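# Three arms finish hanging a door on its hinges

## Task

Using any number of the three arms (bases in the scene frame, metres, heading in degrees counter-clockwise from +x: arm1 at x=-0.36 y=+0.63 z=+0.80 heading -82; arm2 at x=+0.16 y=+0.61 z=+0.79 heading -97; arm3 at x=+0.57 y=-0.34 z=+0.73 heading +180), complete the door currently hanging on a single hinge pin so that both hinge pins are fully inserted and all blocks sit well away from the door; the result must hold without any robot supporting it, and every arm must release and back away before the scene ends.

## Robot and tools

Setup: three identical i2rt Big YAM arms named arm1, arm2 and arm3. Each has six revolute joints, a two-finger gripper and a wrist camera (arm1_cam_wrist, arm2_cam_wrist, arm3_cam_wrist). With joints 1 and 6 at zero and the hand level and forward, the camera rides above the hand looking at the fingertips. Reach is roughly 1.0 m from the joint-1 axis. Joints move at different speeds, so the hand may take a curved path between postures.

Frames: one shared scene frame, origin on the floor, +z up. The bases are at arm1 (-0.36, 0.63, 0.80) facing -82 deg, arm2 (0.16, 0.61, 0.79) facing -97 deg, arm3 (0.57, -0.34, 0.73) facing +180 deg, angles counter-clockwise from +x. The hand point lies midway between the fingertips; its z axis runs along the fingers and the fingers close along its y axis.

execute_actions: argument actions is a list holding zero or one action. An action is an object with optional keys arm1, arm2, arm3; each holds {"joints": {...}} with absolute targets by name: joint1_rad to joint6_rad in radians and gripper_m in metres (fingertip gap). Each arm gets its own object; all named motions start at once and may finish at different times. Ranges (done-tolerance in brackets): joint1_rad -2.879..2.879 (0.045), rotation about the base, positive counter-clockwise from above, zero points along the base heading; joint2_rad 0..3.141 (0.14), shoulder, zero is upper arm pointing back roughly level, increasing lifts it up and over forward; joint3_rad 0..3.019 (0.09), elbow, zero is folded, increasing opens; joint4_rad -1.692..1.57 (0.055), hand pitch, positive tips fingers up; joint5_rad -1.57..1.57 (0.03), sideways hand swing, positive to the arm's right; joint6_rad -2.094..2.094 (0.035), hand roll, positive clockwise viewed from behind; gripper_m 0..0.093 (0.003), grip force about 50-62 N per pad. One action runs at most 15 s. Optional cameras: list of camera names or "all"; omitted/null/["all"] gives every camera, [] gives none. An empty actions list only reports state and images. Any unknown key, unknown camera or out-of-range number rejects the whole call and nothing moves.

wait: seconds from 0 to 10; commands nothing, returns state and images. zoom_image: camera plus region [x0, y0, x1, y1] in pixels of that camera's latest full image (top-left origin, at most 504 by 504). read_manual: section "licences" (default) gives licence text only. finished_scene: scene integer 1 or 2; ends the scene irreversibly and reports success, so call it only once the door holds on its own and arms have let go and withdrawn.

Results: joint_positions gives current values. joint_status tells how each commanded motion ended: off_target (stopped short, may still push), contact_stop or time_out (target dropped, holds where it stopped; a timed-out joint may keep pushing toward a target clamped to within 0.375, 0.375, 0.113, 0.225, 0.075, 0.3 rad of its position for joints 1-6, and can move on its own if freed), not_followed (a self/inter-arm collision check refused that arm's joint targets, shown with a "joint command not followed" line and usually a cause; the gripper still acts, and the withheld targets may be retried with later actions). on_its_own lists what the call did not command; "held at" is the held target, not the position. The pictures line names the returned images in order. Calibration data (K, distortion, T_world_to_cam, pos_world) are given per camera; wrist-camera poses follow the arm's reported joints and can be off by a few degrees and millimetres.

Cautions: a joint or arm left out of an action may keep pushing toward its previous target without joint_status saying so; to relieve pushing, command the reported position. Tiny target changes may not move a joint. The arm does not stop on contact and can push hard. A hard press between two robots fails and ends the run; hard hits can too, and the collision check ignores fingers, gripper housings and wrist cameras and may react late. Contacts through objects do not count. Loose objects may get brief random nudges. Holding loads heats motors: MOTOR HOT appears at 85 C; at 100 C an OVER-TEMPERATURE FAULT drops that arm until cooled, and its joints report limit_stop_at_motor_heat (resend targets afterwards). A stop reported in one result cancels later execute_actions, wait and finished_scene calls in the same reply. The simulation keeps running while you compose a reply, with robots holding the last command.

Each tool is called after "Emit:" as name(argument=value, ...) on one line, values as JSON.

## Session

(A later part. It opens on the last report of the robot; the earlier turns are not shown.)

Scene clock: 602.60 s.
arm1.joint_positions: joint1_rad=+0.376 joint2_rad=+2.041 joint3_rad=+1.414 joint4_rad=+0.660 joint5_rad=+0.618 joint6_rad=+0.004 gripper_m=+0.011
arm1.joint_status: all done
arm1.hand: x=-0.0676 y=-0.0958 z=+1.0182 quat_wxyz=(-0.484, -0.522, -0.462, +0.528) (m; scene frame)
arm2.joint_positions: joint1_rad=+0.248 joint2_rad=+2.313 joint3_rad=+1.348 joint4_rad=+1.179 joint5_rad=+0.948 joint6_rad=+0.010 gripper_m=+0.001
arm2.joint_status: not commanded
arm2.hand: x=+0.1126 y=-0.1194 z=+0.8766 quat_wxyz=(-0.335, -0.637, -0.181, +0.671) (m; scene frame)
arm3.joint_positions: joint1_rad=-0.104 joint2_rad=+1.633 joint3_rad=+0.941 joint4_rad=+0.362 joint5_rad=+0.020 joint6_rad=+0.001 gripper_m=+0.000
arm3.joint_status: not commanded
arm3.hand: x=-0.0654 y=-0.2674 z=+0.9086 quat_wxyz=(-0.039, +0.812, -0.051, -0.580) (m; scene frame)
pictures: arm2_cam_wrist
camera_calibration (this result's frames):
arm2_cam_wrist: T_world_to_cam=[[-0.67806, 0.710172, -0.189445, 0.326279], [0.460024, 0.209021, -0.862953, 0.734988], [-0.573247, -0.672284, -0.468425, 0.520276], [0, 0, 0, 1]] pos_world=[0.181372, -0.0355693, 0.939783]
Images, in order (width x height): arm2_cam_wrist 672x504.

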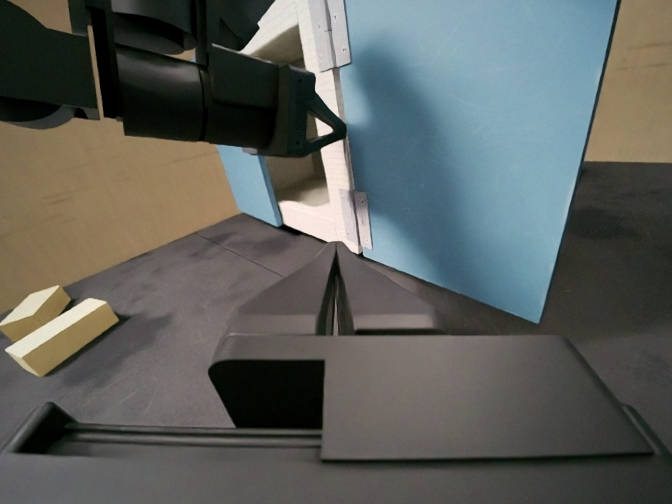

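Emit:
execute_actions(actions=[{"arm3":{"joints":{"joint2_rad":1.725,"joint3_rad":0.935,"joint4_rad":0.345}}}], cameras=["arm2_cam_wrist"])

Emit:
zoom_image(camera="arm2_cam_wrist", region=[300, 80, 400, 250])

Scene clock: 616.07 s.
arm1.joint_positions: joint1_rad=+0.376 joint2_rad=+2.041 joint3_rad=+1.414 joint4_rad=+0.660 joint5_rad=+0.618 joint6_rad=+0.004 gripper_m=+0.011
arm1.joint_status: not commanded
arm1.hand: x=-0.0676 y=-0.0958 z=+1.0182 quat_wxyz=(-0.484, -0.522, -0.463, +0.528) (m; scene frame)
arm2.joint_positions: joint1_rad=+0.248 joint2_rad=+2.313 joint3_rad=+1.348 joint4_rad=+1.179 joint5_rad=+0.948 joint6_rad=+0.010 gripper_m=+0.001
arm2.joint_status: not commanded
arm2.hand: x=+0.1126 y=-0.1194 z=+0.8766 quat_wxyz=(-0.335, -0.637, -0.181, +0.671) (m; scene frame)
arm3.joint_positions: joint1_rad=-0.104 joint2_rad=+1.638 joint3_rad=+0.941 joint4_rad=+0.371 joint5_rad=+0.020 joint6_rad=+0.001 gripper_m=+0.000
arm3.joint_status: all done
arm3.hand: x=-0.0664 y=-0.2673 z=+0.9074 quat_wxyz=(-0.039, +0.811, -0.051, -0.582) (m; scene frame)
pictures: arm2_cam_wrist
camera_calibration (this result's frames):
arm2_cam_wrist: T_world_to_cam=[[-0.67806, 0.710172, -0.189445, 0.326279], [0.460024, 0.209021, -0.862953, 0.734988], [-0.573247, -0.672284, -0.468425, 0.520276], [0, 0, 0, 1]] pos_world=[0.181372, -0.0355693, 0.939783]
Images, in order (width x height): arm2_cam_wrist 672x504.

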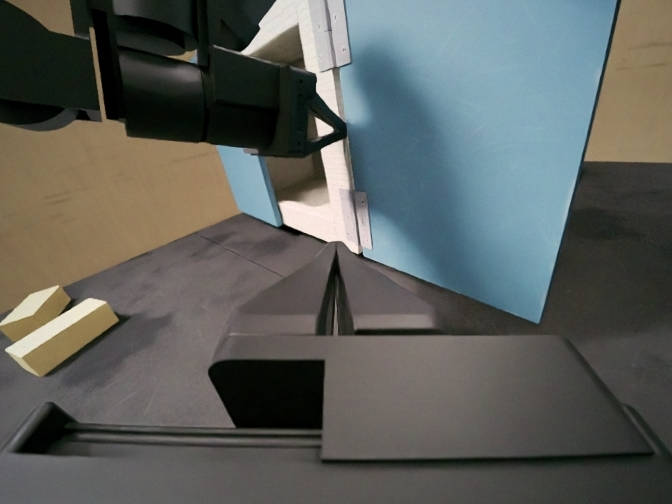

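Region (300, 80, 400, 250) of arm2_cam_wrist's 672x504 image, scaled by 2.965, with more detail than that image has; it fills the left 296 columns of this view, and the rest is white.

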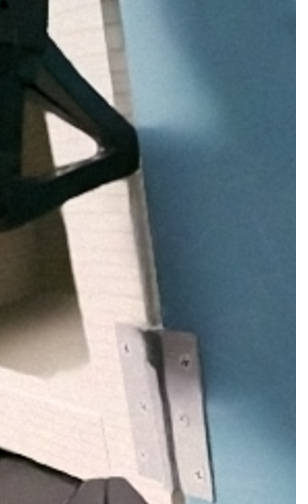

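Emit:
execute_actions(actions=[{"arm3":{"joints":{"joint2_rad":1.70}},"arm1":{"joints":{"joint3_rad":1.50,"joint4_rad":0.66,"joint6_rad":0.005}}}], cameras=["arm2_cam_wrist"])

Emit:
zoom_image(camera="arm2_cam_wrist", region=[300, 80, 400, 250])

Scene clock: 628.93 s.
arm1.joint_positions: joint1_rad=+0.376 joint2_rad=+2.041 joint3_rad=+1.414 joint4_rad=+0.660 joint5_rad=+0.618 joint6_rad=+0.004 gripper_m=+0.011
arm1.joint_status: all done
arm1.hand: x=-0.0676 y=-0.0958 z=+1.0182 quat_wxyz=(-0.484, -0.522, -0.463, +0.528) (m; scene frame)
arm2.joint_positions: joint1_rad=+0.248 joint2_rad=+2.313 joint3_rad=+1.348 joint4_rad=+1.179 joint5_rad=+0.948 joint6_rad=+0.010 gripper_m=+0.001
arm2.joint_status: not commanded
arm2.hand: x=+0.1126 y=-0.1194 z=+0.8766 quat_wxyz=(-0.335, -0.637, -0.181, +0.671) (m; scene frame)
arm3.joint_positions: joint1_rad=-0.104 joint2_rad=+1.638 joint3_rad=+0.941 joint4_rad=+0.371 joint5_rad=+0.020 joint6_rad=+0.001 gripper_m=+0.000
arm3.joint_status: all done
arm3.hand: x=-0.0664 y=-0.2673 z=+0.9074 quat_wxyz=(-0.039, +0.811, -0.051, -0.582) (m; scene frame)
pictures: arm2_cam_wrist
camera_calibration (this result's frames):
arm2_cam_wrist: T_world_to_cam=[[-0.67806, 0.710172, -0.189445, 0.326279], [0.460024, 0.209021, -0.862953, 0.734988], [-0.573247, -0.672284, -0.468425, 0.520276], [0, 0, 0, 1]] pos_world=[0.181372, -0.0355693, 0.939783]
Images, in order (width x height): arm2_cam_wrist 672x504.

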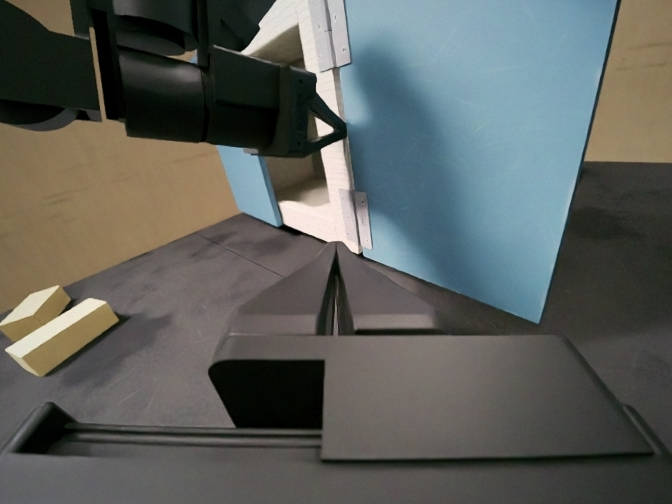

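Region (300, 80, 400, 250) of arm2_cam_wrist's 672x504 image, scaled by 2.965, with more detail than that image has; it fills the left 296 columns of this view, and the rest is white.

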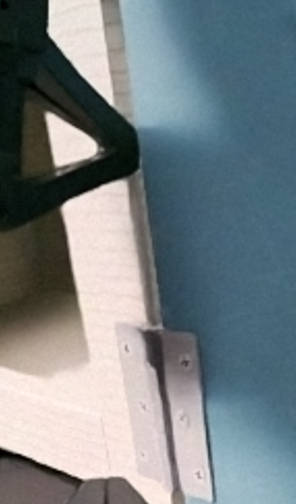

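Emit:
execute_actions(actions=[])

Scene clock: 653.87 s.
arm1.joint_positions: joint1_rad=+0.376 joint2_rad=+2.041 joint3_rad=+1.414 joint4_rad=+0.660 joint5_rad=+0.618 joint6_rad=+0.004 gripper_m=+0.011
arm1.joint_status: all done
arm1.hand: x=-0.0676 y=-0.0958 z=+1.0182 quat_wxyz=(-0.484, -0.522, -0.463, +0.528) (m; scene frame)
arm2.joint_positions: joint1_rad=+0.248 joint2_rad=+2.313 joint3_rad=+1.348 joint4_rad=+1.179 joint5_rad=+0.948 joint6_rad=+0.010 gripper_m=+0.001
arm2.joint_status: not commanded
arm2.hand: x=+0.1126 y=-0.1194 z=+0.8766 quat_wxyz=(-0.335, -0.637, -0.181, +0.671) (m; scene frame)
arm3.joint_positions: joint1_rad=-0.104 joint2_rad=+1.638 joint3_rad=+0.941 joint4_rad=+0.371 joint5_rad=+0.020 joint6_rad=+0.001 gripper_m=+0.000
arm3.joint_status: all done
arm3.hand: x=-0.0664 y=-0.2673 z=+0.9074 quat_wxyz=(-0.039, +0.811, -0.051, -0.582) (m; scene frame)
pictures: arm1_cam_wrist, arm2_cam_wrist, arm3_cam_wrist
camera_calibration (this result's frames):
arm1_cam_wrist: T_world_to_cam=[[-0.9932, 0.113831, -0.024427, -0.0325424], [0.0854135, 0.569871, -0.817283, 0.893798], [-0.0791119, -0.813812, -0.575718, 0.628812], [0, 0, 0, 1]] pos_world=[-0.058917, 0.00608965, 1.09171]
arm2_cam_wrist: T_world_to_cam=[[-0.67806, 0.710172, -0.189445, 0.326279], [0.460024, 0.209021, -0.862953, 0.734988], [-0.573247, -0.672284, -0.468425, 0.520276], [0, 0, 0, 1]] pos_world=[0.181372, -0.0355693, 0.939783]
arm3_cam_wrist: T_world_to_cam=[[0.125632, 0.992076, 0.00131853, 0.269649], [0.805027, -0.101168, -0.584548, 0.560145], [-0.579783, 0.0744997, -0.811358, 0.846559], [0, 0, 0, 1]] pos_world=[0.00601163, -0.273912, 1.01394]
Images, in order (width x height): arm1_cam_wrist 672x504, arm2_cam_wrist 672x504, arm3_cam_wrist 672x504.

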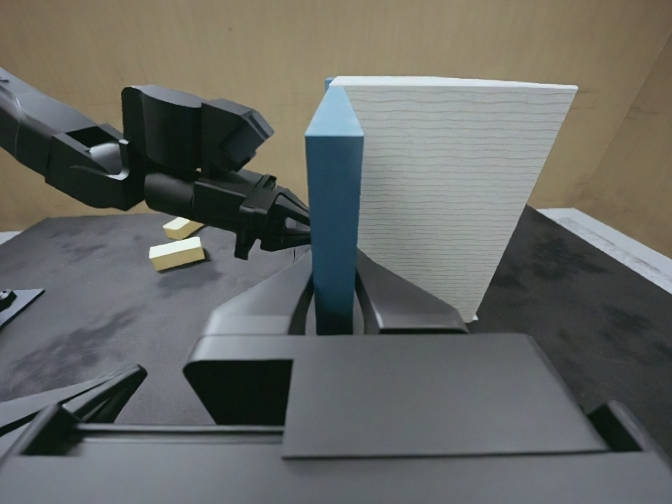

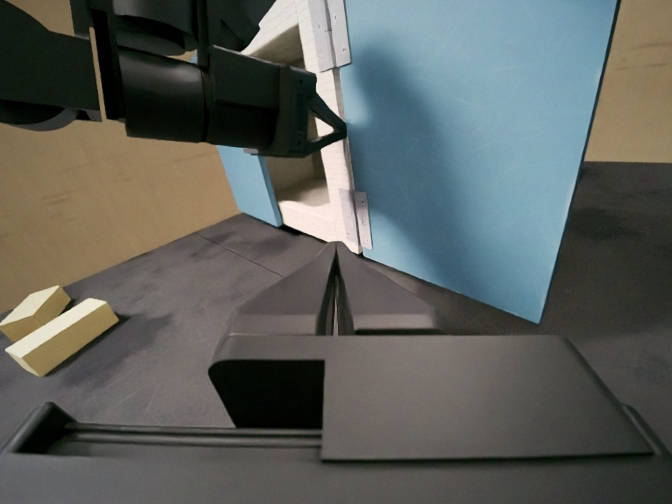

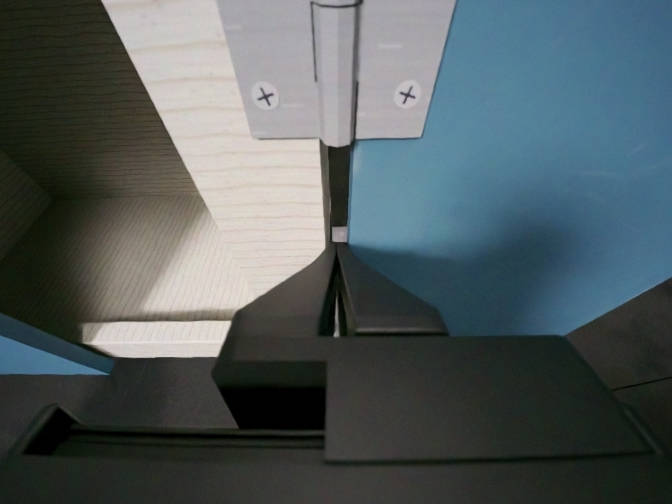

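Emit:
execute_actions(actions=[{"arm1":{"joints":{"joint2_rad":2.01}}}], cameras=["arm3_cam_wrist"])

Scene clock: 666.33 s.
arm1.joint_positions: joint1_rad=+0.376 joint2_rad=+2.041 joint3_rad=+1.414 joint4_rad=+0.660 joint5_rad=+0.618 joint6_rad=+0.004 gripper_m=+0.011
arm1.joint_status: all done
arm1.hand: x=-0.0676 y=-0.0958 z=+1.0182 quat_wxyz=(-0.484, -0.522, -0.463, +0.528) (m; scene frame)
arm2.joint_positions: joint1_rad=+0.248 joint2_rad=+2.313 joint3_rad=+1.348 joint4_rad=+1.179 joint5_rad=+0.948 joint6_rad=+0.010 gripper_m=+0.001
arm2.joint_status: not commanded
arm2.hand: x=+0.1126 y=-0.1194 z=+0.8766 quat_wxyz=(-0.335, -0.637, -0.181, +0.671) (m; scene frame)
arm3.joint_positions: joint1_rad=-0.104 joint2_rad=+1.638 joint3_rad=+0.941 joint4_rad=+0.371 joint5_rad=+0.020 joint6_rad=+0.001 gripper_m=+0.000
arm3.joint_status: not commanded
arm3.hand: x=-0.0664 y=-0.2673 z=+0.9074 quat_wxyz=(-0.039, +0.811, -0.051, -0.582) (m; scene frame)
pictures: arm3_cam_wrist
camera_calibration (this result's frames):
arm3_cam_wrist: T_world_to_cam=[[0.125632, 0.992076, 0.00131853, 0.269649], [0.805027, -0.101168, -0.584548, 0.560145], [-0.579783, 0.0744997, -0.811358, 0.846559], [0, 0, 0, 1]] pos_world=[0.00601163, -0.273912, 1.01394]
Images, in order (width x height): arm3_cam_wrist 672x504.

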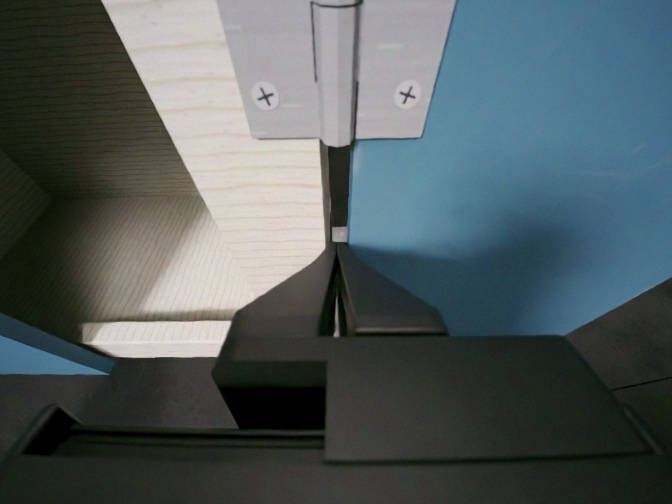

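Emit:
execute_actions(actions=[{"arm1":{"joints":{"joint2_rad":1.98}}}], cameras=["arm3_cam_wrist","arm2_cam_wrist"])

Scene clock: 673.93 s.
arm1.joint_positions: joint1_rad=+0.376 joint2_rad=+2.040 joint3_rad=+1.414 joint4_rad=+0.658 joint5_rad=+0.618 joint6_rad=+0.004 gripper_m=+0.011
arm1.joint_status: all done
arm1.hand: x=-0.0677 y=-0.0957 z=+1.0185 quat_wxyz=(-0.484, -0.522, -0.463, +0.528) (m; scene frame)
arm2.joint_positions: joint1_rad=+0.248 joint2_rad=+2.313 joint3_rad=+1.348 joint4_rad=+1.179 joint5_rad=+0.948 joint6_rad=+0.010 gripper_m=+0.001
arm2.joint_status: not commanded
arm2.hand: x=+0.1126 y=-0.1194 z=+0.8766 quat_wxyz=(-0.335, -0.637, -0.181, +0.671) (m; scene frame)
arm3.joint_positions: joint1_rad=-0.104 joint2_rad=+1.638 joint3_rad=+0.941 joint4_rad=+0.371 joint5_rad=+0.020 joint6_rad=+0.001 gripper_m=+0.000
arm3.joint_status: not commanded
arm3.hand: x=-0.0664 y=-0.2673 z=+0.9074 quat_wxyz=(-0.039, +0.811, -0.051, -0.582) (m; scene frame)
pictures: arm2_cam_wrist, arm3_cam_wrist
camera_calibration (this result's frames):
arm2_cam_wrist: T_world_to_cam=[[-0.67806, 0.710172, -0.189445, 0.326279], [0.460024, 0.209021, -0.862953, 0.734988], [-0.573247, -0.672284, -0.468425, 0.520276], [0, 0, 0, 1]] pos_world=[0.181372, -0.0355693, 0.939783]
arm3_cam_wrist: T_world_to_cam=[[0.125632, 0.992076, 0.00131853, 0.269649], [0.805027, -0.101168, -0.584548, 0.560145], [-0.579783, 0.0744997, -0.811358, 0.846559], [0, 0, 0, 1]] pos_world=[0.00601163, -0.273912, 1.01394]
Images, in order (width x height): arm2_cam_wrist 672x504, arm3_cam_wrist 672x504.

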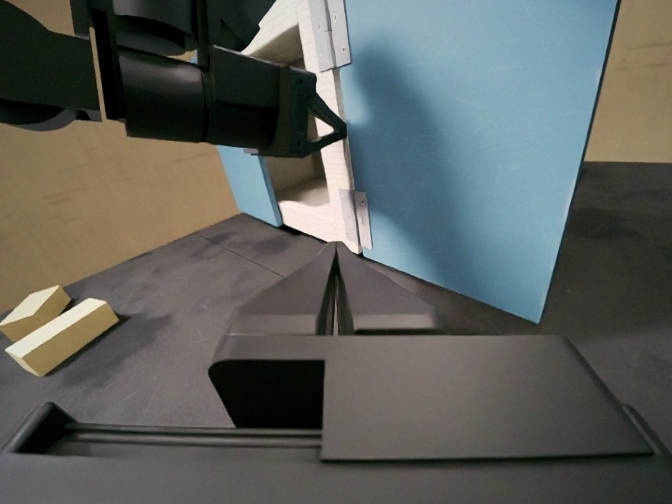

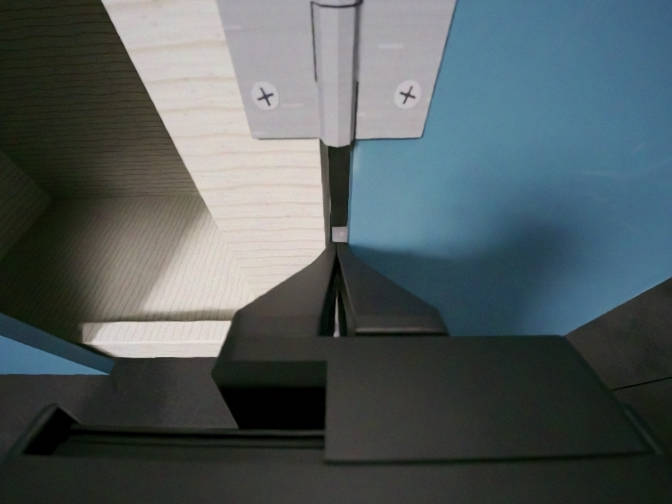

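Emit:
execute_actions(actions=[{"arm1":{"joints":{"joint4_rad":0.62,"joint6_rad":0.02}}}], cameras=["arm3_cam_wrist","arm2_cam_wrist"])

Scene clock: 680.97 s.
arm1.joint_positions: joint1_rad=+0.376 joint2_rad=+2.033 joint3_rad=+1.415 joint4_rad=+0.627 joint5_rad=+0.617 joint6_rad=+0.013 gripper_m=+0.011
arm1.joint_status: all done
arm1.hand: x=-0.0676 y=-0.0955 z=+1.0180 quat_wxyz=(-0.479, -0.526, -0.469, +0.524) (m; scene frame)
arm2.joint_positions: joint1_rad=+0.248 joint2_rad=+2.313 joint3_rad=+1.348 joint4_rad=+1.179 joint5_rad=+0.948 joint6_rad=+0.010 gripper_m=+0.001
arm2.joint_status: not commanded
arm2.hand: x=+0.1126 y=-0.1194 z=+0.8766 quat_wxyz=(-0.335, -0.637, -0.181, +0.671) (m; scene frame)
arm3.joint_positions: joint1_rad=-0.104 joint2_rad=+1.638 joint3_rad=+0.941 joint4_rad=+0.371 joint5_rad=+0.020 joint6_rad=+0.001 gripper_m=+0.000
arm3.joint_status: not commanded
arm3.hand: x=-0.0664 y=-0.2676 z=+0.9074 quat_wxyz=(-0.039, +0.811, -0.051, -0.582) (m; scene frame)
pictures: arm2_cam_wrist, arm3_cam_wrist
camera_calibration (this result's frames):
arm2_cam_wrist: T_world_to_cam=[[-0.67806, 0.710172, -0.189445, 0.326279], [0.460024, 0.209021, -0.862953, 0.734988], [-0.573247, -0.672284, -0.468425, 0.520276], [0, 0, 0, 1]] pos_world=[0.181372, -0.0355693, 0.939783]
arm3_cam_wrist: T_world_to_cam=[[0.125254, 0.992124, 0.00131881, 0.269881], [0.805065, -0.100861, -0.584549, 0.560229], [-0.579812, 0.0742788, -0.811357, 0.8465], [0, 0, 0, 1]] pos_world=[0.00598595, -0.274127, 1.01394]
Images, in order (width x height): arm2_cam_wrist 672x504, arm3_cam_wrist 672x504.

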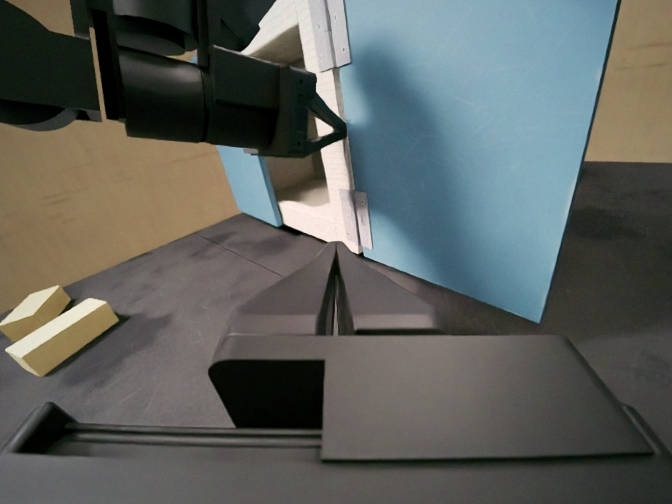

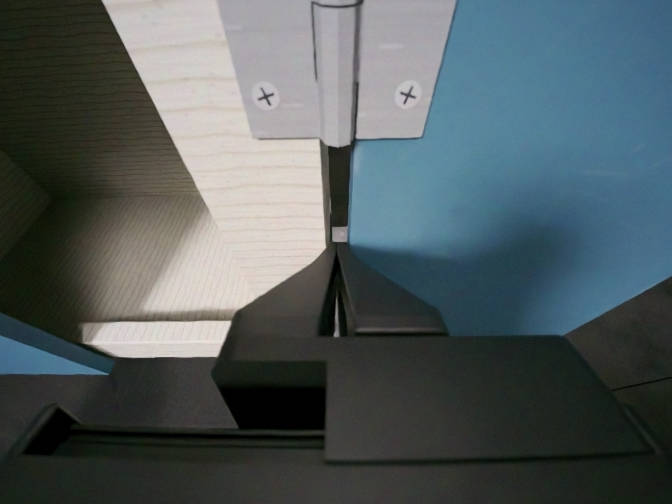

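Emit:
execute_actions(actions=[{"arm1":{"joints":{"joint2_rad":1.93}}}], cameras=["arm3_cam_wrist","arm2_cam_wrist"])

Scene clock: 687.97 s.
arm1.joint_positions: joint1_rad=+0.374 joint2_rad=+2.026 joint3_rad=+1.415 joint4_rad=+0.613 joint5_rad=+0.614 joint6_rad=+0.018 gripper_m=+0.011
arm1.joint_status: all done
arm1.hand: x=-0.0684 y=-0.0955 z=+1.0201 quat_wxyz=(-0.478, -0.527, -0.470, +0.522) (m; scene frame)
arm2.joint_positions: joint1_rad=+0.248 joint2_rad=+2.313 joint3_rad=+1.348 joint4_rad=+1.179 joint5_rad=+0.948 joint6_rad=+0.010 gripper_m=+0.001
arm2.joint_status: not commanded
arm2.hand: x=+0.1126 y=-0.1194 z=+0.8766 quat_wxyz=(-0.335, -0.637, -0.181, +0.671) (m; scene frame)
arm3.joint_positions: joint1_rad=-0.104 joint2_rad=+1.638 joint3_rad=+0.941 joint4_rad=+0.371 joint5_rad=+0.020 joint6_rad=+0.001 gripper_m=+0.000
arm3.joint_status: not commanded
arm3.hand: x=-0.0664 y=-0.2676 z=+0.9074 quat_wxyz=(-0.039, +0.811, -0.051, -0.582) (m; scene frame)
pictures: arm2_cam_wrist, arm3_cam_wrist
camera_calibration (this result's frames):
arm2_cam_wrist: T_world_to_cam=[[-0.67806, 0.710172, -0.189445, 0.326279], [0.460024, 0.209021, -0.862953, 0.734988], [-0.573247, -0.672284, -0.468425, 0.520276], [0, 0, 0, 1]] pos_world=[0.181372, -0.0355693, 0.939783]
arm3_cam_wrist: T_world_to_cam=[[0.125254, 0.992124, 0.00131881, 0.269881], [0.805065, -0.100861, -0.584549, 0.560229], [-0.579812, 0.0742788, -0.811357, 0.8465], [0, 0, 0, 1]] pos_world=[0.00598595, -0.274127, 1.01394]
Images, in order (width x height): arm2_cam_wrist 672x504, arm3_cam_wrist 672x504.

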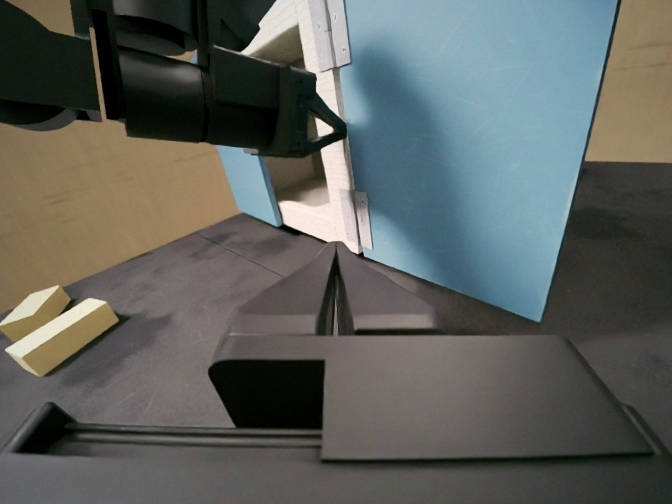

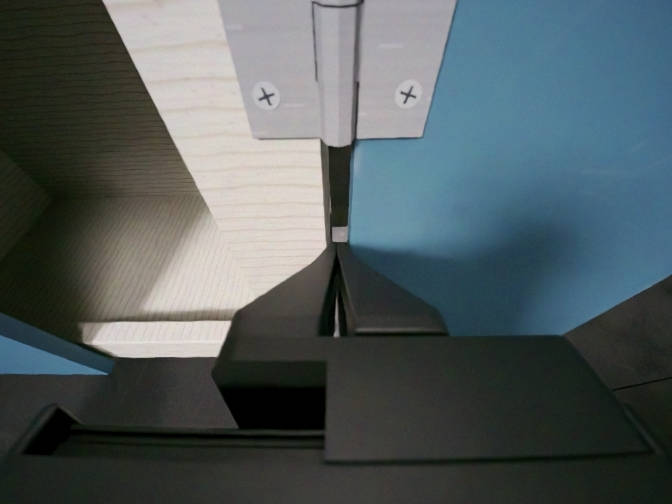

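Emit:
zoom_image(camera="arm2_cam_wrist", region=[320, 120, 400, 260])

Emit:
zoom_image(camera="arm3_cam_wrist", region=[300, 130, 380, 270])

Region (320, 120, 400, 260) of arm2_cam_wrist's 672x504 image, scaled by 3.600, with more detail than that image has; it fills the left 288 columns of this view, and the rest is white.

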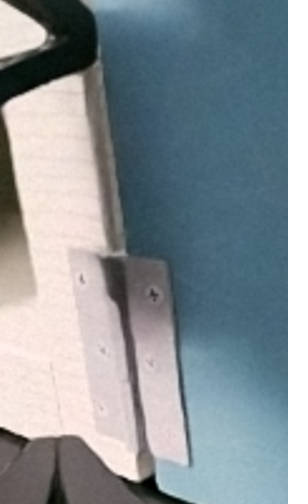

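Region (300, 130, 380, 270) of arm3_cam_wrist's 672x504 image, scaled by 3.600, with more detail than that image has; it fills the left 288 columns of this view, and the rest is white.

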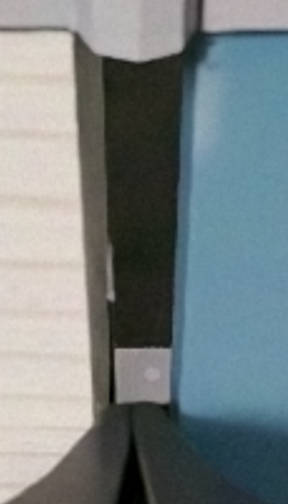

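Emit:
execute_actions(actions=[{"arm3":{"joints":{"joint2_rad":1.63,"joint3_rad":0.76,"joint4_rad":0.7}}}], cameras=[])

Emit:
execute_actions(actions=[{"arm3":{"joints":{"joint2_rad":1.85,"joint4_rad":1.08,"gripper_m":0.09}}}], cameras=["arm3_cam_wrist"])

Scene clock: 730.20 s.
arm1.joint_positions: joint1_rad=+0.374 joint2_rad=+2.026 joint3_rad=+1.415 joint4_rad=+0.613 joint5_rad=+0.614 joint6_rad=+0.018 gripper_m=+0.011
arm1.joint_status: not commanded
arm1.hand: x=-0.0684 y=-0.0955 z=+1.0202 quat_wxyz=(-0.478, -0.527, -0.470, +0.522) (m; scene frame)
arm2.joint_positions: joint1_rad=+0.248 joint2_rad=+2.313 joint3_rad=+1.348 joint4_rad=+1.179 joint5_rad=+0.948 joint6_rad=+0.010 gripper_m=+0.001
arm2.joint_status: not commanded
arm2.hand: x=+0.1126 y=-0.1194 z=+0.8766 quat_wxyz=(-0.335, -0.637, -0.181, +0.671) (m; scene frame)
arm3.joint_positions: joint1_rad=-0.104 joint2_rad=+1.626 joint3_rad=+0.755 joint4_rad=+0.682 joint5_rad=+0.020 joint6_rad=+0.001 gripper_m=+0.000
arm3.joint_status: all done
arm3.hand: x=-0.0241 y=-0.2723 z=+0.8947 quat_wxyz=(-0.041, +0.769, -0.050, -0.637) (m; scene frame)
pictures: none
No camera images: the call's "cameras" was empty. Leave "cameras" out to get every camera's image.

Scene clock: 731.30 s.
arm1.joint_positions: joint1_rad=+0.374 joint2_rad=+2.026 joint3_rad=+1.415 joint4_rad=+0.613 joint5_rad=+0.614 joint6_rad=+0.018 gripper_m=+0.011
arm1.joint_status: not commanded
arm1.hand: x=-0.0684 y=-0.0955 z=+1.0202 quat_wxyz=(-0.478, -0.527, -0.470, +0.522) (m; scene frame)
arm2.joint_positions: joint1_rad=+0.248 joint2_rad=+2.313 joint3_rad=+1.348 joint4_rad=+1.179 joint5_rad=+0.948 joint6_rad=+0.010 gripper_m=+0.001
arm2.joint_status: not commanded
arm2.hand: x=+0.1126 y=-0.1194 z=+0.8766 quat_wxyz=(-0.335, -0.637, -0.181, +0.671) (m; scene frame)
arm3.joint_positions: joint1_rad=-0.104 joint2_rad=+1.858 joint3_rad=+0.755 joint4_rad=+1.063 joint5_rad=+0.020 joint6_rad=+0.001 gripper_m=+0.090
arm3.joint_status: all done
arm3.hand: x=-0.0382 y=-0.2708 z=+0.8514 quat_wxyz=(-0.044, +0.719, -0.047, -0.692) (m; scene frame)
pictures: arm3_cam_wrist
camera_calibration (this result's frames):
arm3_cam_wrist: T_world_to_cam=[[0.125529, 0.992084, -0.00329913, 0.273544], [0.608255, -0.0795893, -0.789741, 0.677332], [-0.783752, 0.097129, -0.613431, 0.647504], [0, 0, 0, 1]] pos_world=[0.0611538, -0.280362, 0.933019]
Images, in order (width x height): arm3_cam_wrist 672x504.

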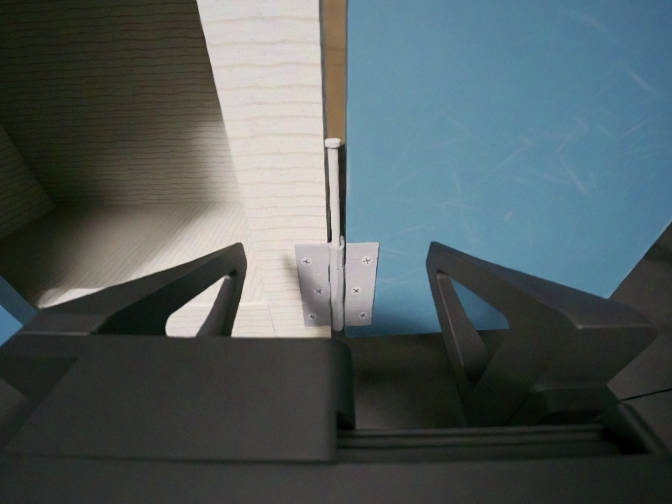

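Emit:
zoom_image(camera="arm3_cam_wrist", region=[290, 225, 390, 340])

Region (290, 225, 390, 340) of arm3_cam_wrist's 672x504 image, scaled by 4.383, with more detail than that image has; it fills the left 438 columns of this view, and the rest is white.

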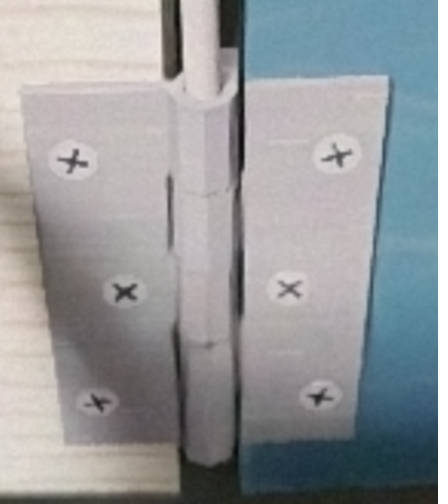

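Emit:
execute_actions(actions=[{"arm1":{"joints":{"joint6_rad":0.035}}}], cameras=["arm3_cam_wrist"])

Emit:
zoom_image(camera="arm3_cam_wrist", region=[290, 225, 390, 340])

Scene clock: 744.17 s.
arm1.joint_positions: joint1_rad=+0.374 joint2_rad=+2.026 joint3_rad=+1.415 joint4_rad=+0.613 joint5_rad=+0.614 joint6_rad=+0.021 gripper_m=+0.011
arm1.joint_status: all done
arm1.hand: x=-0.0684 y=-0.0955 z=+1.0202 quat_wxyz=(-0.479, -0.528, -0.470, +0.521) (m; scene frame)
arm2.joint_positions: joint1_rad=+0.248 joint2_rad=+2.313 joint3_rad=+1.348 joint4_rad=+1.179 joint5_rad=+0.948 joint6_rad=+0.010 gripper_m=+0.001
arm2.joint_status: not commanded
arm2.hand: x=+0.1126 y=-0.1194 z=+0.8766 quat_wxyz=(-0.335, -0.637, -0.181, +0.671) (m; scene frame)
arm3.joint_positions: joint1_rad=-0.104 joint2_rad=+1.858 joint3_rad=+0.755 joint4_rad=+1.063 joint5_rad=+0.020 joint6_rad=+0.001 gripper_m=+0.090
arm3.joint_status: not commanded
arm3.hand: x=-0.0382 y=-0.2708 z=+0.8514 quat_wxyz=(-0.044, +0.719, -0.047, -0.692) (m; scene frame)
pictures: arm3_cam_wrist
camera_calibration (this result's frames):
arm3_cam_wrist: T_world_to_cam=[[0.125529, 0.992084, -0.00329913, 0.273544], [0.608255, -0.0795893, -0.789741, 0.677332], [-0.783752, 0.097129, -0.613431, 0.647504], [0, 0, 0, 1]] pos_world=[0.0611538, -0.280362, 0.933019]
Images, in order (width x height): arm3_cam_wrist 672x504.

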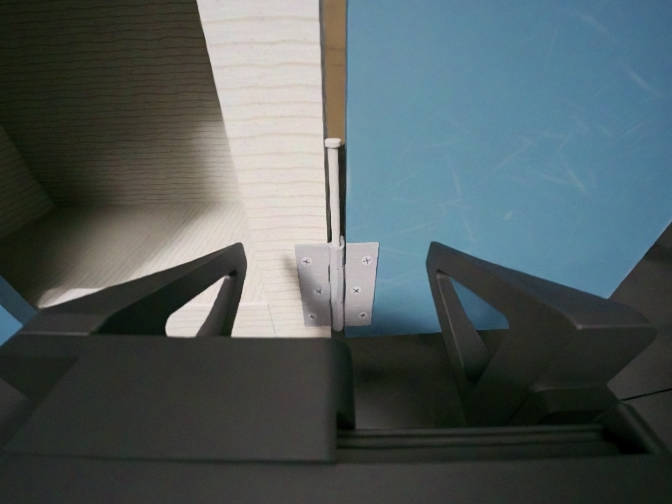

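Region (290, 225, 390, 340) of arm3_cam_wrist's 672x504 image, scaled by 4.383, with more detail than that image has; it fills the left 438 columns of this view, and the rest is white.

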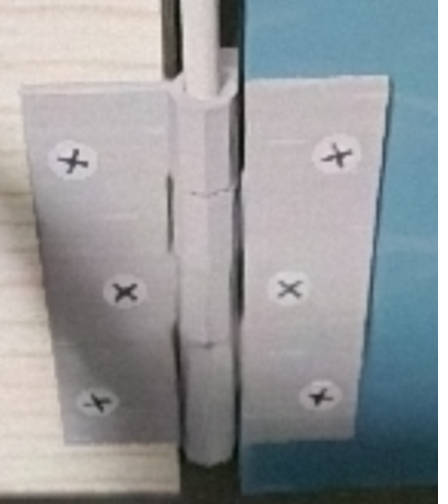

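Emit:
execute_actions(actions=[{"arm1":{"joints":{"joint6_rad":0.0}}}], cameras=["arm3_cam_wrist"])

Emit:
zoom_image(camera="arm3_cam_wrist", region=[290, 225, 390, 340])

Scene clock: 754.13 s.
arm1.joint_positions: joint1_rad=+0.374 joint2_rad=+2.026 joint3_rad=+1.415 joint4_rad=+0.613 joint5_rad=+0.614 joint6_rad=+0.019 gripper_m=+0.011
arm1.joint_status: all done
arm1.hand: x=-0.0684 y=-0.0955 z=+1.0202 quat_wxyz=(-0.479, -0.527, -0.470, +0.522) (m; scene frame)
arm2.joint_positions: joint1_rad=+0.248 joint2_rad=+2.313 joint3_rad=+1.348 joint4_rad=+1.179 joint5_rad=+0.948 joint6_rad=+0.010 gripper_m=+0.001
arm2.joint_status: not commanded
arm2.hand: x=+0.1126 y=-0.1194 z=+0.8766 quat_wxyz=(-0.335, -0.637, -0.181, +0.671) (m; scene frame)
arm3.joint_positions: joint1_rad=-0.104 joint2_rad=+1.858 joint3_rad=+0.755 joint4_rad=+1.063 joint5_rad=+0.020 joint6_rad=+0.001 gripper_m=+0.090
arm3.joint_status: not commanded
arm3.hand: x=-0.0382 y=-0.2708 z=+0.8514 quat_wxyz=(-0.044, +0.719, -0.047, -0.692) (m; scene frame)
pictures: arm3_cam_wrist
camera_calibration (this result's frames):
arm3_cam_wrist: T_world_to_cam=[[0.125529, 0.992084, -0.00329913, 0.273544], [0.608255, -0.0795893, -0.789741, 0.677332], [-0.783752, 0.097129, -0.613431, 0.647504], [0, 0, 0, 1]] pos_world=[0.0611538, -0.280362, 0.933019]
Images, in order (width x height): arm3_cam_wrist 672x504.

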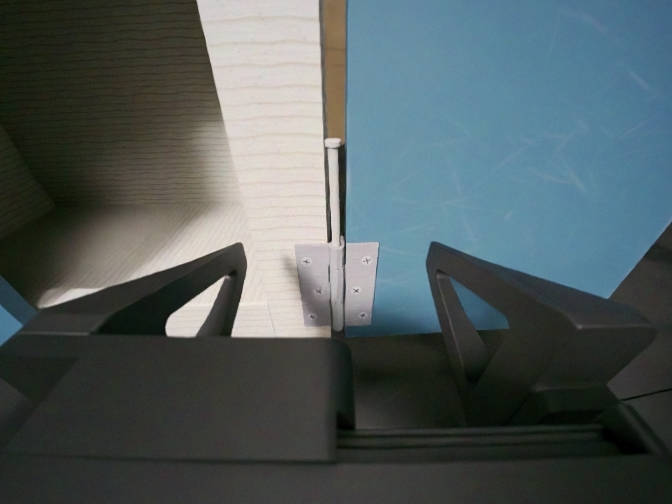

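Region (290, 225, 390, 340) of arm3_cam_wrist's 672x504 image, scaled by 4.383, with more detail than that image has; it fills the left 438 columns of this view, and the rest is white.

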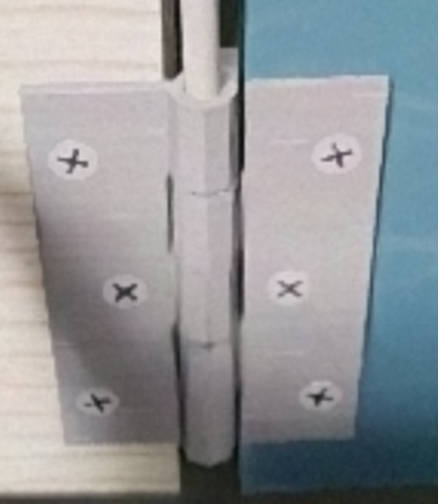

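Emit:
execute_actions(actions=[{"arm3":{"joints":{"joint2_rad":1.605,"joint4_rad":0.6,"gripper_m":0.0}},"arm1":{"joints":{"joint6_rad":-0.01}}}], cameras=[])

Emit:
execute_actions(actions=[{"arm3":{"joints":{"joint3_rad":0.98,"joint4_rad":0.36}}}], cameras=["arm3_cam_wrist"])

Scene clock: 764.67 s.
arm1.joint_positions: joint1_rad=+0.374 joint2_rad=+2.026 joint3_rad=+1.415 joint4_rad=+0.613 joint5_rad=+0.614 joint6_rad=+0.017 gripper_m=+0.011
arm1.joint_status: all done
arm1.hand: x=-0.0684 y=-0.0955 z=+1.0202 quat_wxyz=(-0.478, -0.527, -0.471, +0.522) (m; scene frame)
arm2.joint_positions: joint1_rad=+0.248 joint2_rad=+2.313 joint3_rad=+1.348 joint4_rad=+1.179 joint5_rad=+0.948 joint6_rad=+0.010 gripper_m=+0.001
arm2.joint_status: not commanded
arm2.hand: x=+0.1126 y=-0.1194 z=+0.8766 quat_wxyz=(-0.335, -0.637, -0.181, +0.671) (m; scene frame)
arm3.joint_positions: joint1_rad=-0.104 joint2_rad=+1.591 joint3_rad=+0.755 joint4_rad=+0.609 joint5_rad=+0.020 joint6_rad=+0.001 gripper_m=+0.000
arm3.joint_status: all done
arm3.hand: x=-0.0191 y=-0.2728 z=+0.8971 quat_wxyz=(-0.041, +0.781, -0.050, -0.622) (m; scene frame)
pictures: none
No camera images: the call's "cameras" was empty. Leave "cameras" out to get every camera's image.

Scene clock: 765.67 s.
arm1.joint_positions: joint1_rad=+0.374 joint2_rad=+2.026 joint3_rad=+1.415 joint4_rad=+0.613 joint5_rad=+0.614 joint6_rad=+0.017 gripper_m=+0.011
arm1.joint_status: not commanded
arm1.hand: x=-0.0684 y=-0.0955 z=+1.0202 quat_wxyz=(-0.478, -0.527, -0.471, +0.522) (m; scene frame)
arm2.joint_positions: joint1_rad=+0.248 joint2_rad=+2.313 joint3_rad=+1.348 joint4_rad=+1.179 joint5_rad=+0.948 joint6_rad=+0.010 gripper_m=+0.001
arm2.joint_status: not commanded
arm2.hand: x=+0.1126 y=-0.1194 z=+0.8766 quat_wxyz=(-0.335, -0.637, -0.181, +0.671) (m; scene frame)
arm3.joint_positions: joint1_rad=-0.104 joint2_rad=+1.597 joint3_rad=+0.946 joint4_rad=+0.369 joint5_rad=+0.020 joint6_rad=+0.001 gripper_m=+0.000
arm3.joint_status: all done
arm3.hand: x=-0.0654 y=-0.2676 z=+0.9354 quat_wxyz=(-0.040, +0.797, -0.051, -0.600) (m; scene frame)
pictures: arm3_cam_wrist
camera_calibration (this result's frames):
arm3_cam_wrist: T_world_to_cam=[[0.125383, 0.992108, 0.000606508, 0.270444], [0.778329, -0.0979866, -0.620164, 0.608123], [-0.61521, 0.0782303, -0.784472, 0.843389], [0, 0, 0, 1]] pos_world=[0.011633, -0.2747, 1.03859]
Images, in order (width x height): arm3_cam_wrist 672x504.

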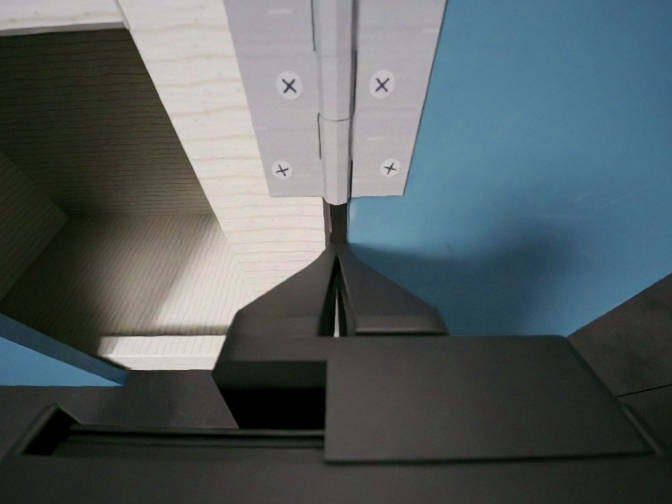

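Emit:
execute_actions(actions=[{"arm3":{"joints":{"joint2_rad":1.70,"joint3_rad":0.94,"joint4_rad":0.35}}}], cameras=["arm3_cam_wrist"])

Scene clock: 769.10 s.
arm1.joint_positions: joint1_rad=+0.374 joint2_rad=+2.026 joint3_rad=+1.415 joint4_rad=+0.613 joint5_rad=+0.614 joint6_rad=+0.016 gripper_m=+0.011
arm1.joint_status: not commanded
arm1.hand: x=-0.0684 y=-0.0955 z=+1.0202 quat_wxyz=(-0.478, -0.526, -0.471, +0.522) (m; scene frame)
arm2.joint_positions: joint1_rad=+0.248 joint2_rad=+2.313 joint3_rad=+1.348 joint4_rad=+1.179 joint5_rad=+0.948 joint6_rad=+0.010 gripper_m=+0.001
arm2.joint_status: not commanded
arm2.hand: x=+0.1126 y=-0.1194 z=+0.8766 quat_wxyz=(-0.335, -0.637, -0.181, +0.671) (m; scene frame)
arm3.joint_positions: joint1_rad=-0.104 joint2_rad=+1.673 joint3_rad=+0.946 joint4_rad=+0.363 joint5_rad=+0.021 joint6_rad=+0.001 gripper_m=+0.000
arm3.joint_status: all done
arm3.hand: x=-0.0690 y=-0.2671 z=+0.8868 quat_wxyz=(-0.039, +0.821, -0.052, -0.567) (m; scene frame)
pictures: arm3_cam_wrist
camera_calibration (this result's frames):
arm3_cam_wrist: T_world_to_cam=[[0.126183, 0.992004, 0.00231664, 0.26894], [0.826141, -0.103792, -0.553822, 0.523701], [-0.549153, 0.0717967, -0.832632, 0.848546], [0, 0, 0, 1]] pos_world=[-0.000604411, -0.273357, 0.99594]
Images, in order (width x height): arm3_cam_wrist 672x504.

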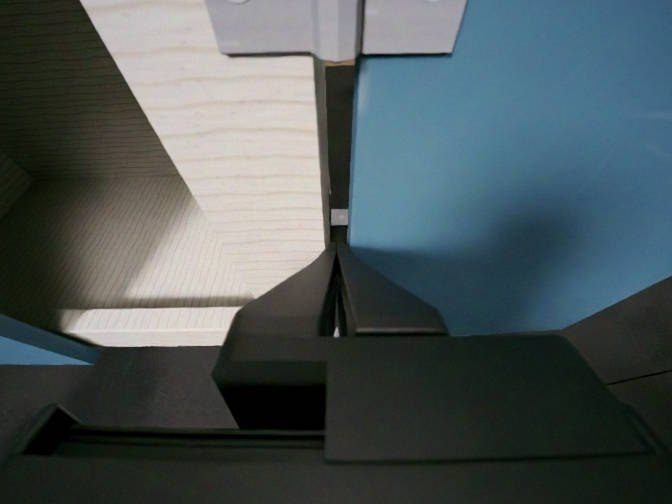

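It's going in. Continue.

Emit:
execute_actions(actions=[{"arm3":{"joints":{"joint2_rad":1.78,"joint3_rad":0.93}}}], cameras=["arm3_cam_wrist","arm2_cam_wrist"])

Scene clock: 772.60 s.
arm1.joint_positions: joint1_rad=+0.374 joint2_rad=+2.026 joint3_rad=+1.415 joint4_rad=+0.613 joint5_rad=+0.614 joint6_rad=+0.015 gripper_m=+0.011
arm1.joint_status: not commanded
arm1.hand: x=-0.0684 y=-0.0955 z=+1.0205 quat_wxyz=(-0.478, -0.526, -0.471, +0.523) (m; scene frame)
arm2.joint_positions: joint1_rad=+0.248 joint2_rad=+2.313 joint3_rad=+1.348 joint4_rad=+1.179 joint5_rad=+0.948 joint6_rad=+0.010 gripper_m=+0.001
arm2.joint_status: not commanded
arm2.hand: x=+0.1126 y=-0.1194 z=+0.8766 quat_wxyz=(-0.335, -0.637, -0.181, +0.671) (m; scene frame)
arm3.joint_positions: joint1_rad=-0.104 joint2_rad=+1.735 joint3_rad=+0.946 joint4_rad=+0.371 joint5_rad=+0.022 joint6_rad=+0.002 gripper_m=+0.000
arm3.joint_status: all done
arm3.hand: x=-0.0703 y=-0.2669 z=+0.8502 quat_wxyz=(-0.038, +0.836, -0.053, -0.544) (m; scene frame)
pictures: arm2_cam_wrist, arm3_cam_wrist
camera_calibration (this result's frames):
arm2_cam_wrist: T_world_to_cam=[[-0.67806, 0.710172, -0.189445, 0.326279], [0.460024, 0.209021, -0.862953, 0.734988], [-0.573247, -0.672284, -0.468425, 0.520276], [0, 0, 0, 1]] pos_world=[0.181372, -0.0355693, 0.939783]
arm3_cam_wrist: T_world_to_cam=[[0.127122, 0.991882, 0.0033294, 0.268096], [0.854425, -0.107799, -0.508269, 0.466761], [-0.503783, 0.0674567, -0.861192, 0.84358], [0, 0, 0, 1]] pos_world=[-0.00791186, -0.272508, 0.962832]
Images, in order (width x height): arm2_cam_wrist 672x504, arm3_cam_wrist 672x504.

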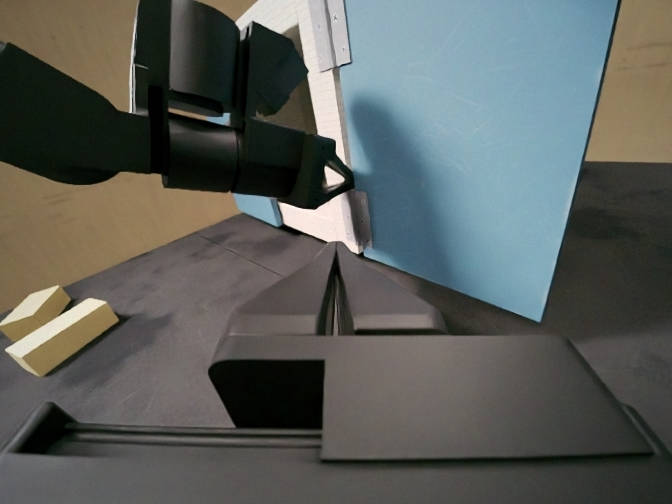

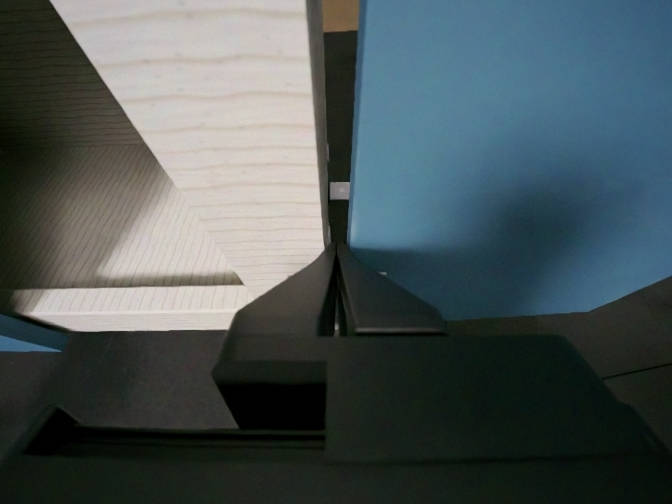

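Emit:
execute_actions(actions=[{"arm3":{"joints":{"joint2_rad":1.35,"joint3_rad":0.84}},"arm1":{"joints":{"joint2_rad":2.02,"joint3_rad":1.43,"gripper_m":0.08}},"arm2":{"joints":{"joint2_rad":1.6,"joint3_rad":1.0,"joint4_rad":0.3}}}], cameras=[])

Emit:
execute_actions(actions=[{"arm3":{"joints":{"gripper_m":0.09}},"arm1":{"joints":{"joint2_rad":1.6,"joint3_rad":1.2}}}])

Scene clock: 793.40 s.
arm1.joint_positions: joint1_rad=+0.374 joint2_rad=+2.011 joint3_rad=+1.415 joint4_rad=+0.613 joint5_rad=+0.614 joint6_rad=+0.002 gripper_m=+0.080
arm1.joint_status: all done
arm1.hand: x=-0.0690 y=-0.0943 z=+1.0311 quat_wxyz=(-0.479, -0.522, -0.470, +0.527) (m; scene frame)
arm2.joint_positions: joint1_rad=+0.248 joint2_rad=+1.581 joint3_rad=+1.007 joint4_rad=+0.322 joint5_rad=+0.949 joint6_rad=+0.010 gripper_m=+0.001
arm2.joint_status: all done
arm2.hand: x=+0.0955 y=+0.0123 z=+1.0472 quat_wxyz=(-0.174, -0.676, -0.340, +0.630) (m; scene frame)
arm3.joint_positions: joint1_rad=-0.104 joint2_rad=+1.339 joint3_rad=+0.830 joint4_rad=+0.348 joint5_rad=+0.022 joint6_rad=+0.002 gripper_m=+0.000
arm3.joint_status: all done
arm3.hand: x=-0.0030 y=-0.2740 z=+1.0169 quat_wxyz=(-0.043, +0.760, -0.050, -0.647) (m; scene frame)
pictures: none
No camera images: the call's "cameras" was empty. Leave "cameras" out to get every camera's image.

Scene clock: 794.87 s.
arm1.joint_positions: joint1_rad=+0.374 joint2_rad=+1.605 joint3_rad=+1.201 joint4_rad=+0.613 joint5_rad=+0.614 joint6_rad=+0.001 gripper_m=+0.080
arm1.joint_status: all done
arm1.hand: x=-0.1227 y=+0.0028 z=+1.1993 quat_wxyz=(-0.543, -0.504, -0.401, +0.539) (m; scene frame)
arm2.joint_positions: joint1_rad=+0.248 joint2_rad=+1.581 joint3_rad=+1.007 joint4_rad=+0.322 joint5_rad=+0.949 joint6_rad=+0.010 gripper_m=+0.001
arm2.joint_status: not commanded
arm2.hand: x=+0.0955 y=+0.0123 z=+1.0472 quat_wxyz=(-0.174, -0.676, -0.340, +0.630) (m; scene frame)
arm3.joint_positions: joint1_rad=-0.104 joint2_rad=+1.339 joint3_rad=+0.830 joint4_rad=+0.348 joint5_rad=+0.022 joint6_rad=+0.002 gripper_m=+0.090
arm3.joint_status: all done
arm3.hand: x=-0.0030 y=-0.2740 z=+1.0169 quat_wxyz=(-0.043, +0.760, -0.050, -0.647) (m; scene frame)
pictures: arm1_cam_wrist, arm2_cam_wrist, arm3_cam_wrist
camera_calibration (this result's frames):
arm1_cam_wrist: T_world_to_cam=[[-0.987497, 0.0985079, -0.123065, 0.0249903], [0.154133, 0.439746, -0.884797, 1.08009], [-0.0330422, -0.892703, -0.449432, 0.66343], [0, 0, 0, 1]] pos_world=[-0.119878, 0.114819, 1.2569]
arm2_cam_wrist: T_world_to_cam=[[-0.677628, 0.711247, 0.186945, -0.140666], [0.41276, 0.578227, -0.703763, 0.695825], [-0.608646, -0.399726, -0.685397, 0.906198], [0, 0, 0, 1]] pos_world=[0.169026, 0.0599347, 1.1371]
arm3_cam_wrist: T_world_to_cam=[[0.127875, 0.991789, -0.00135004, 0.270746], [0.698307, -0.0910019, -0.70999, 0.702415], [-0.704284, 0.0898474, -0.70421, 0.867483], [0, 0, 0, 1]] pos_world=[0.0858311, -0.282543, 1.10996]
Images, in order (width x height): arm1_cam_wrist 672x504, arm2_cam_wrist 672x504, arm3_cam_wrist 672x504.

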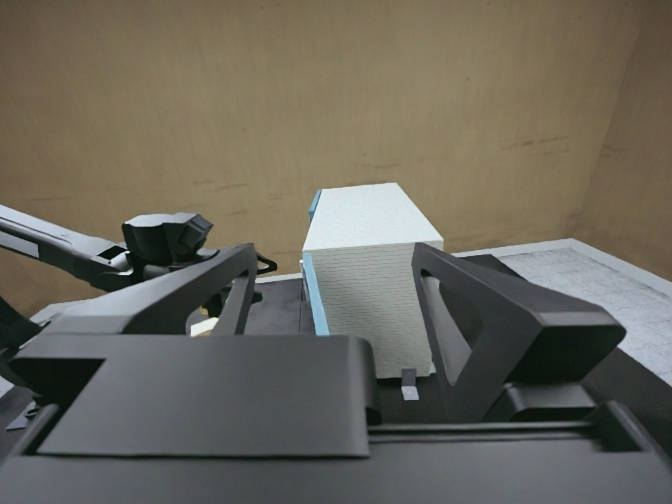

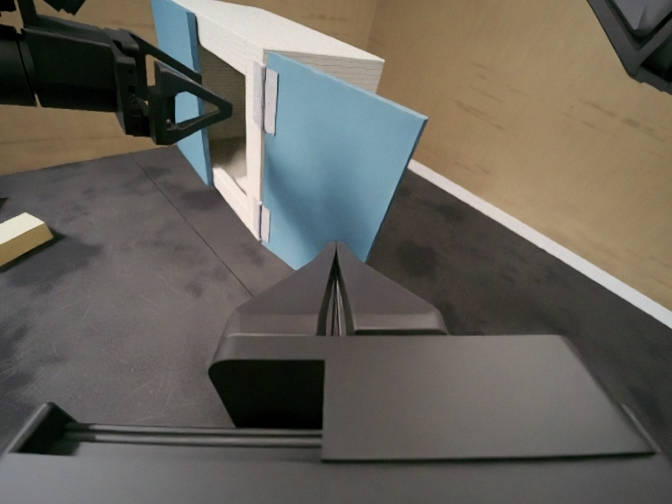

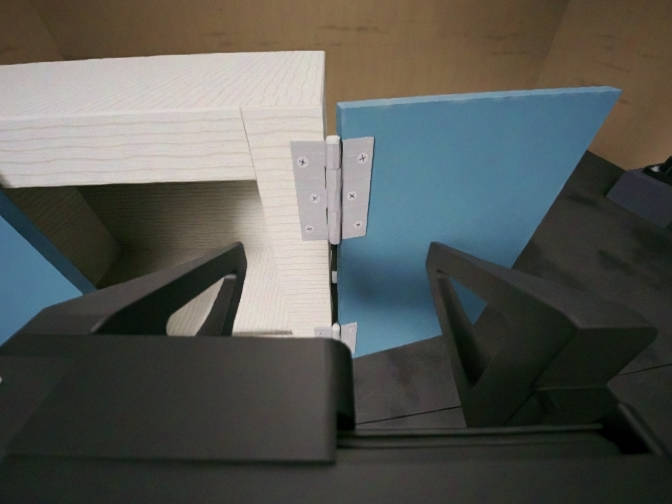

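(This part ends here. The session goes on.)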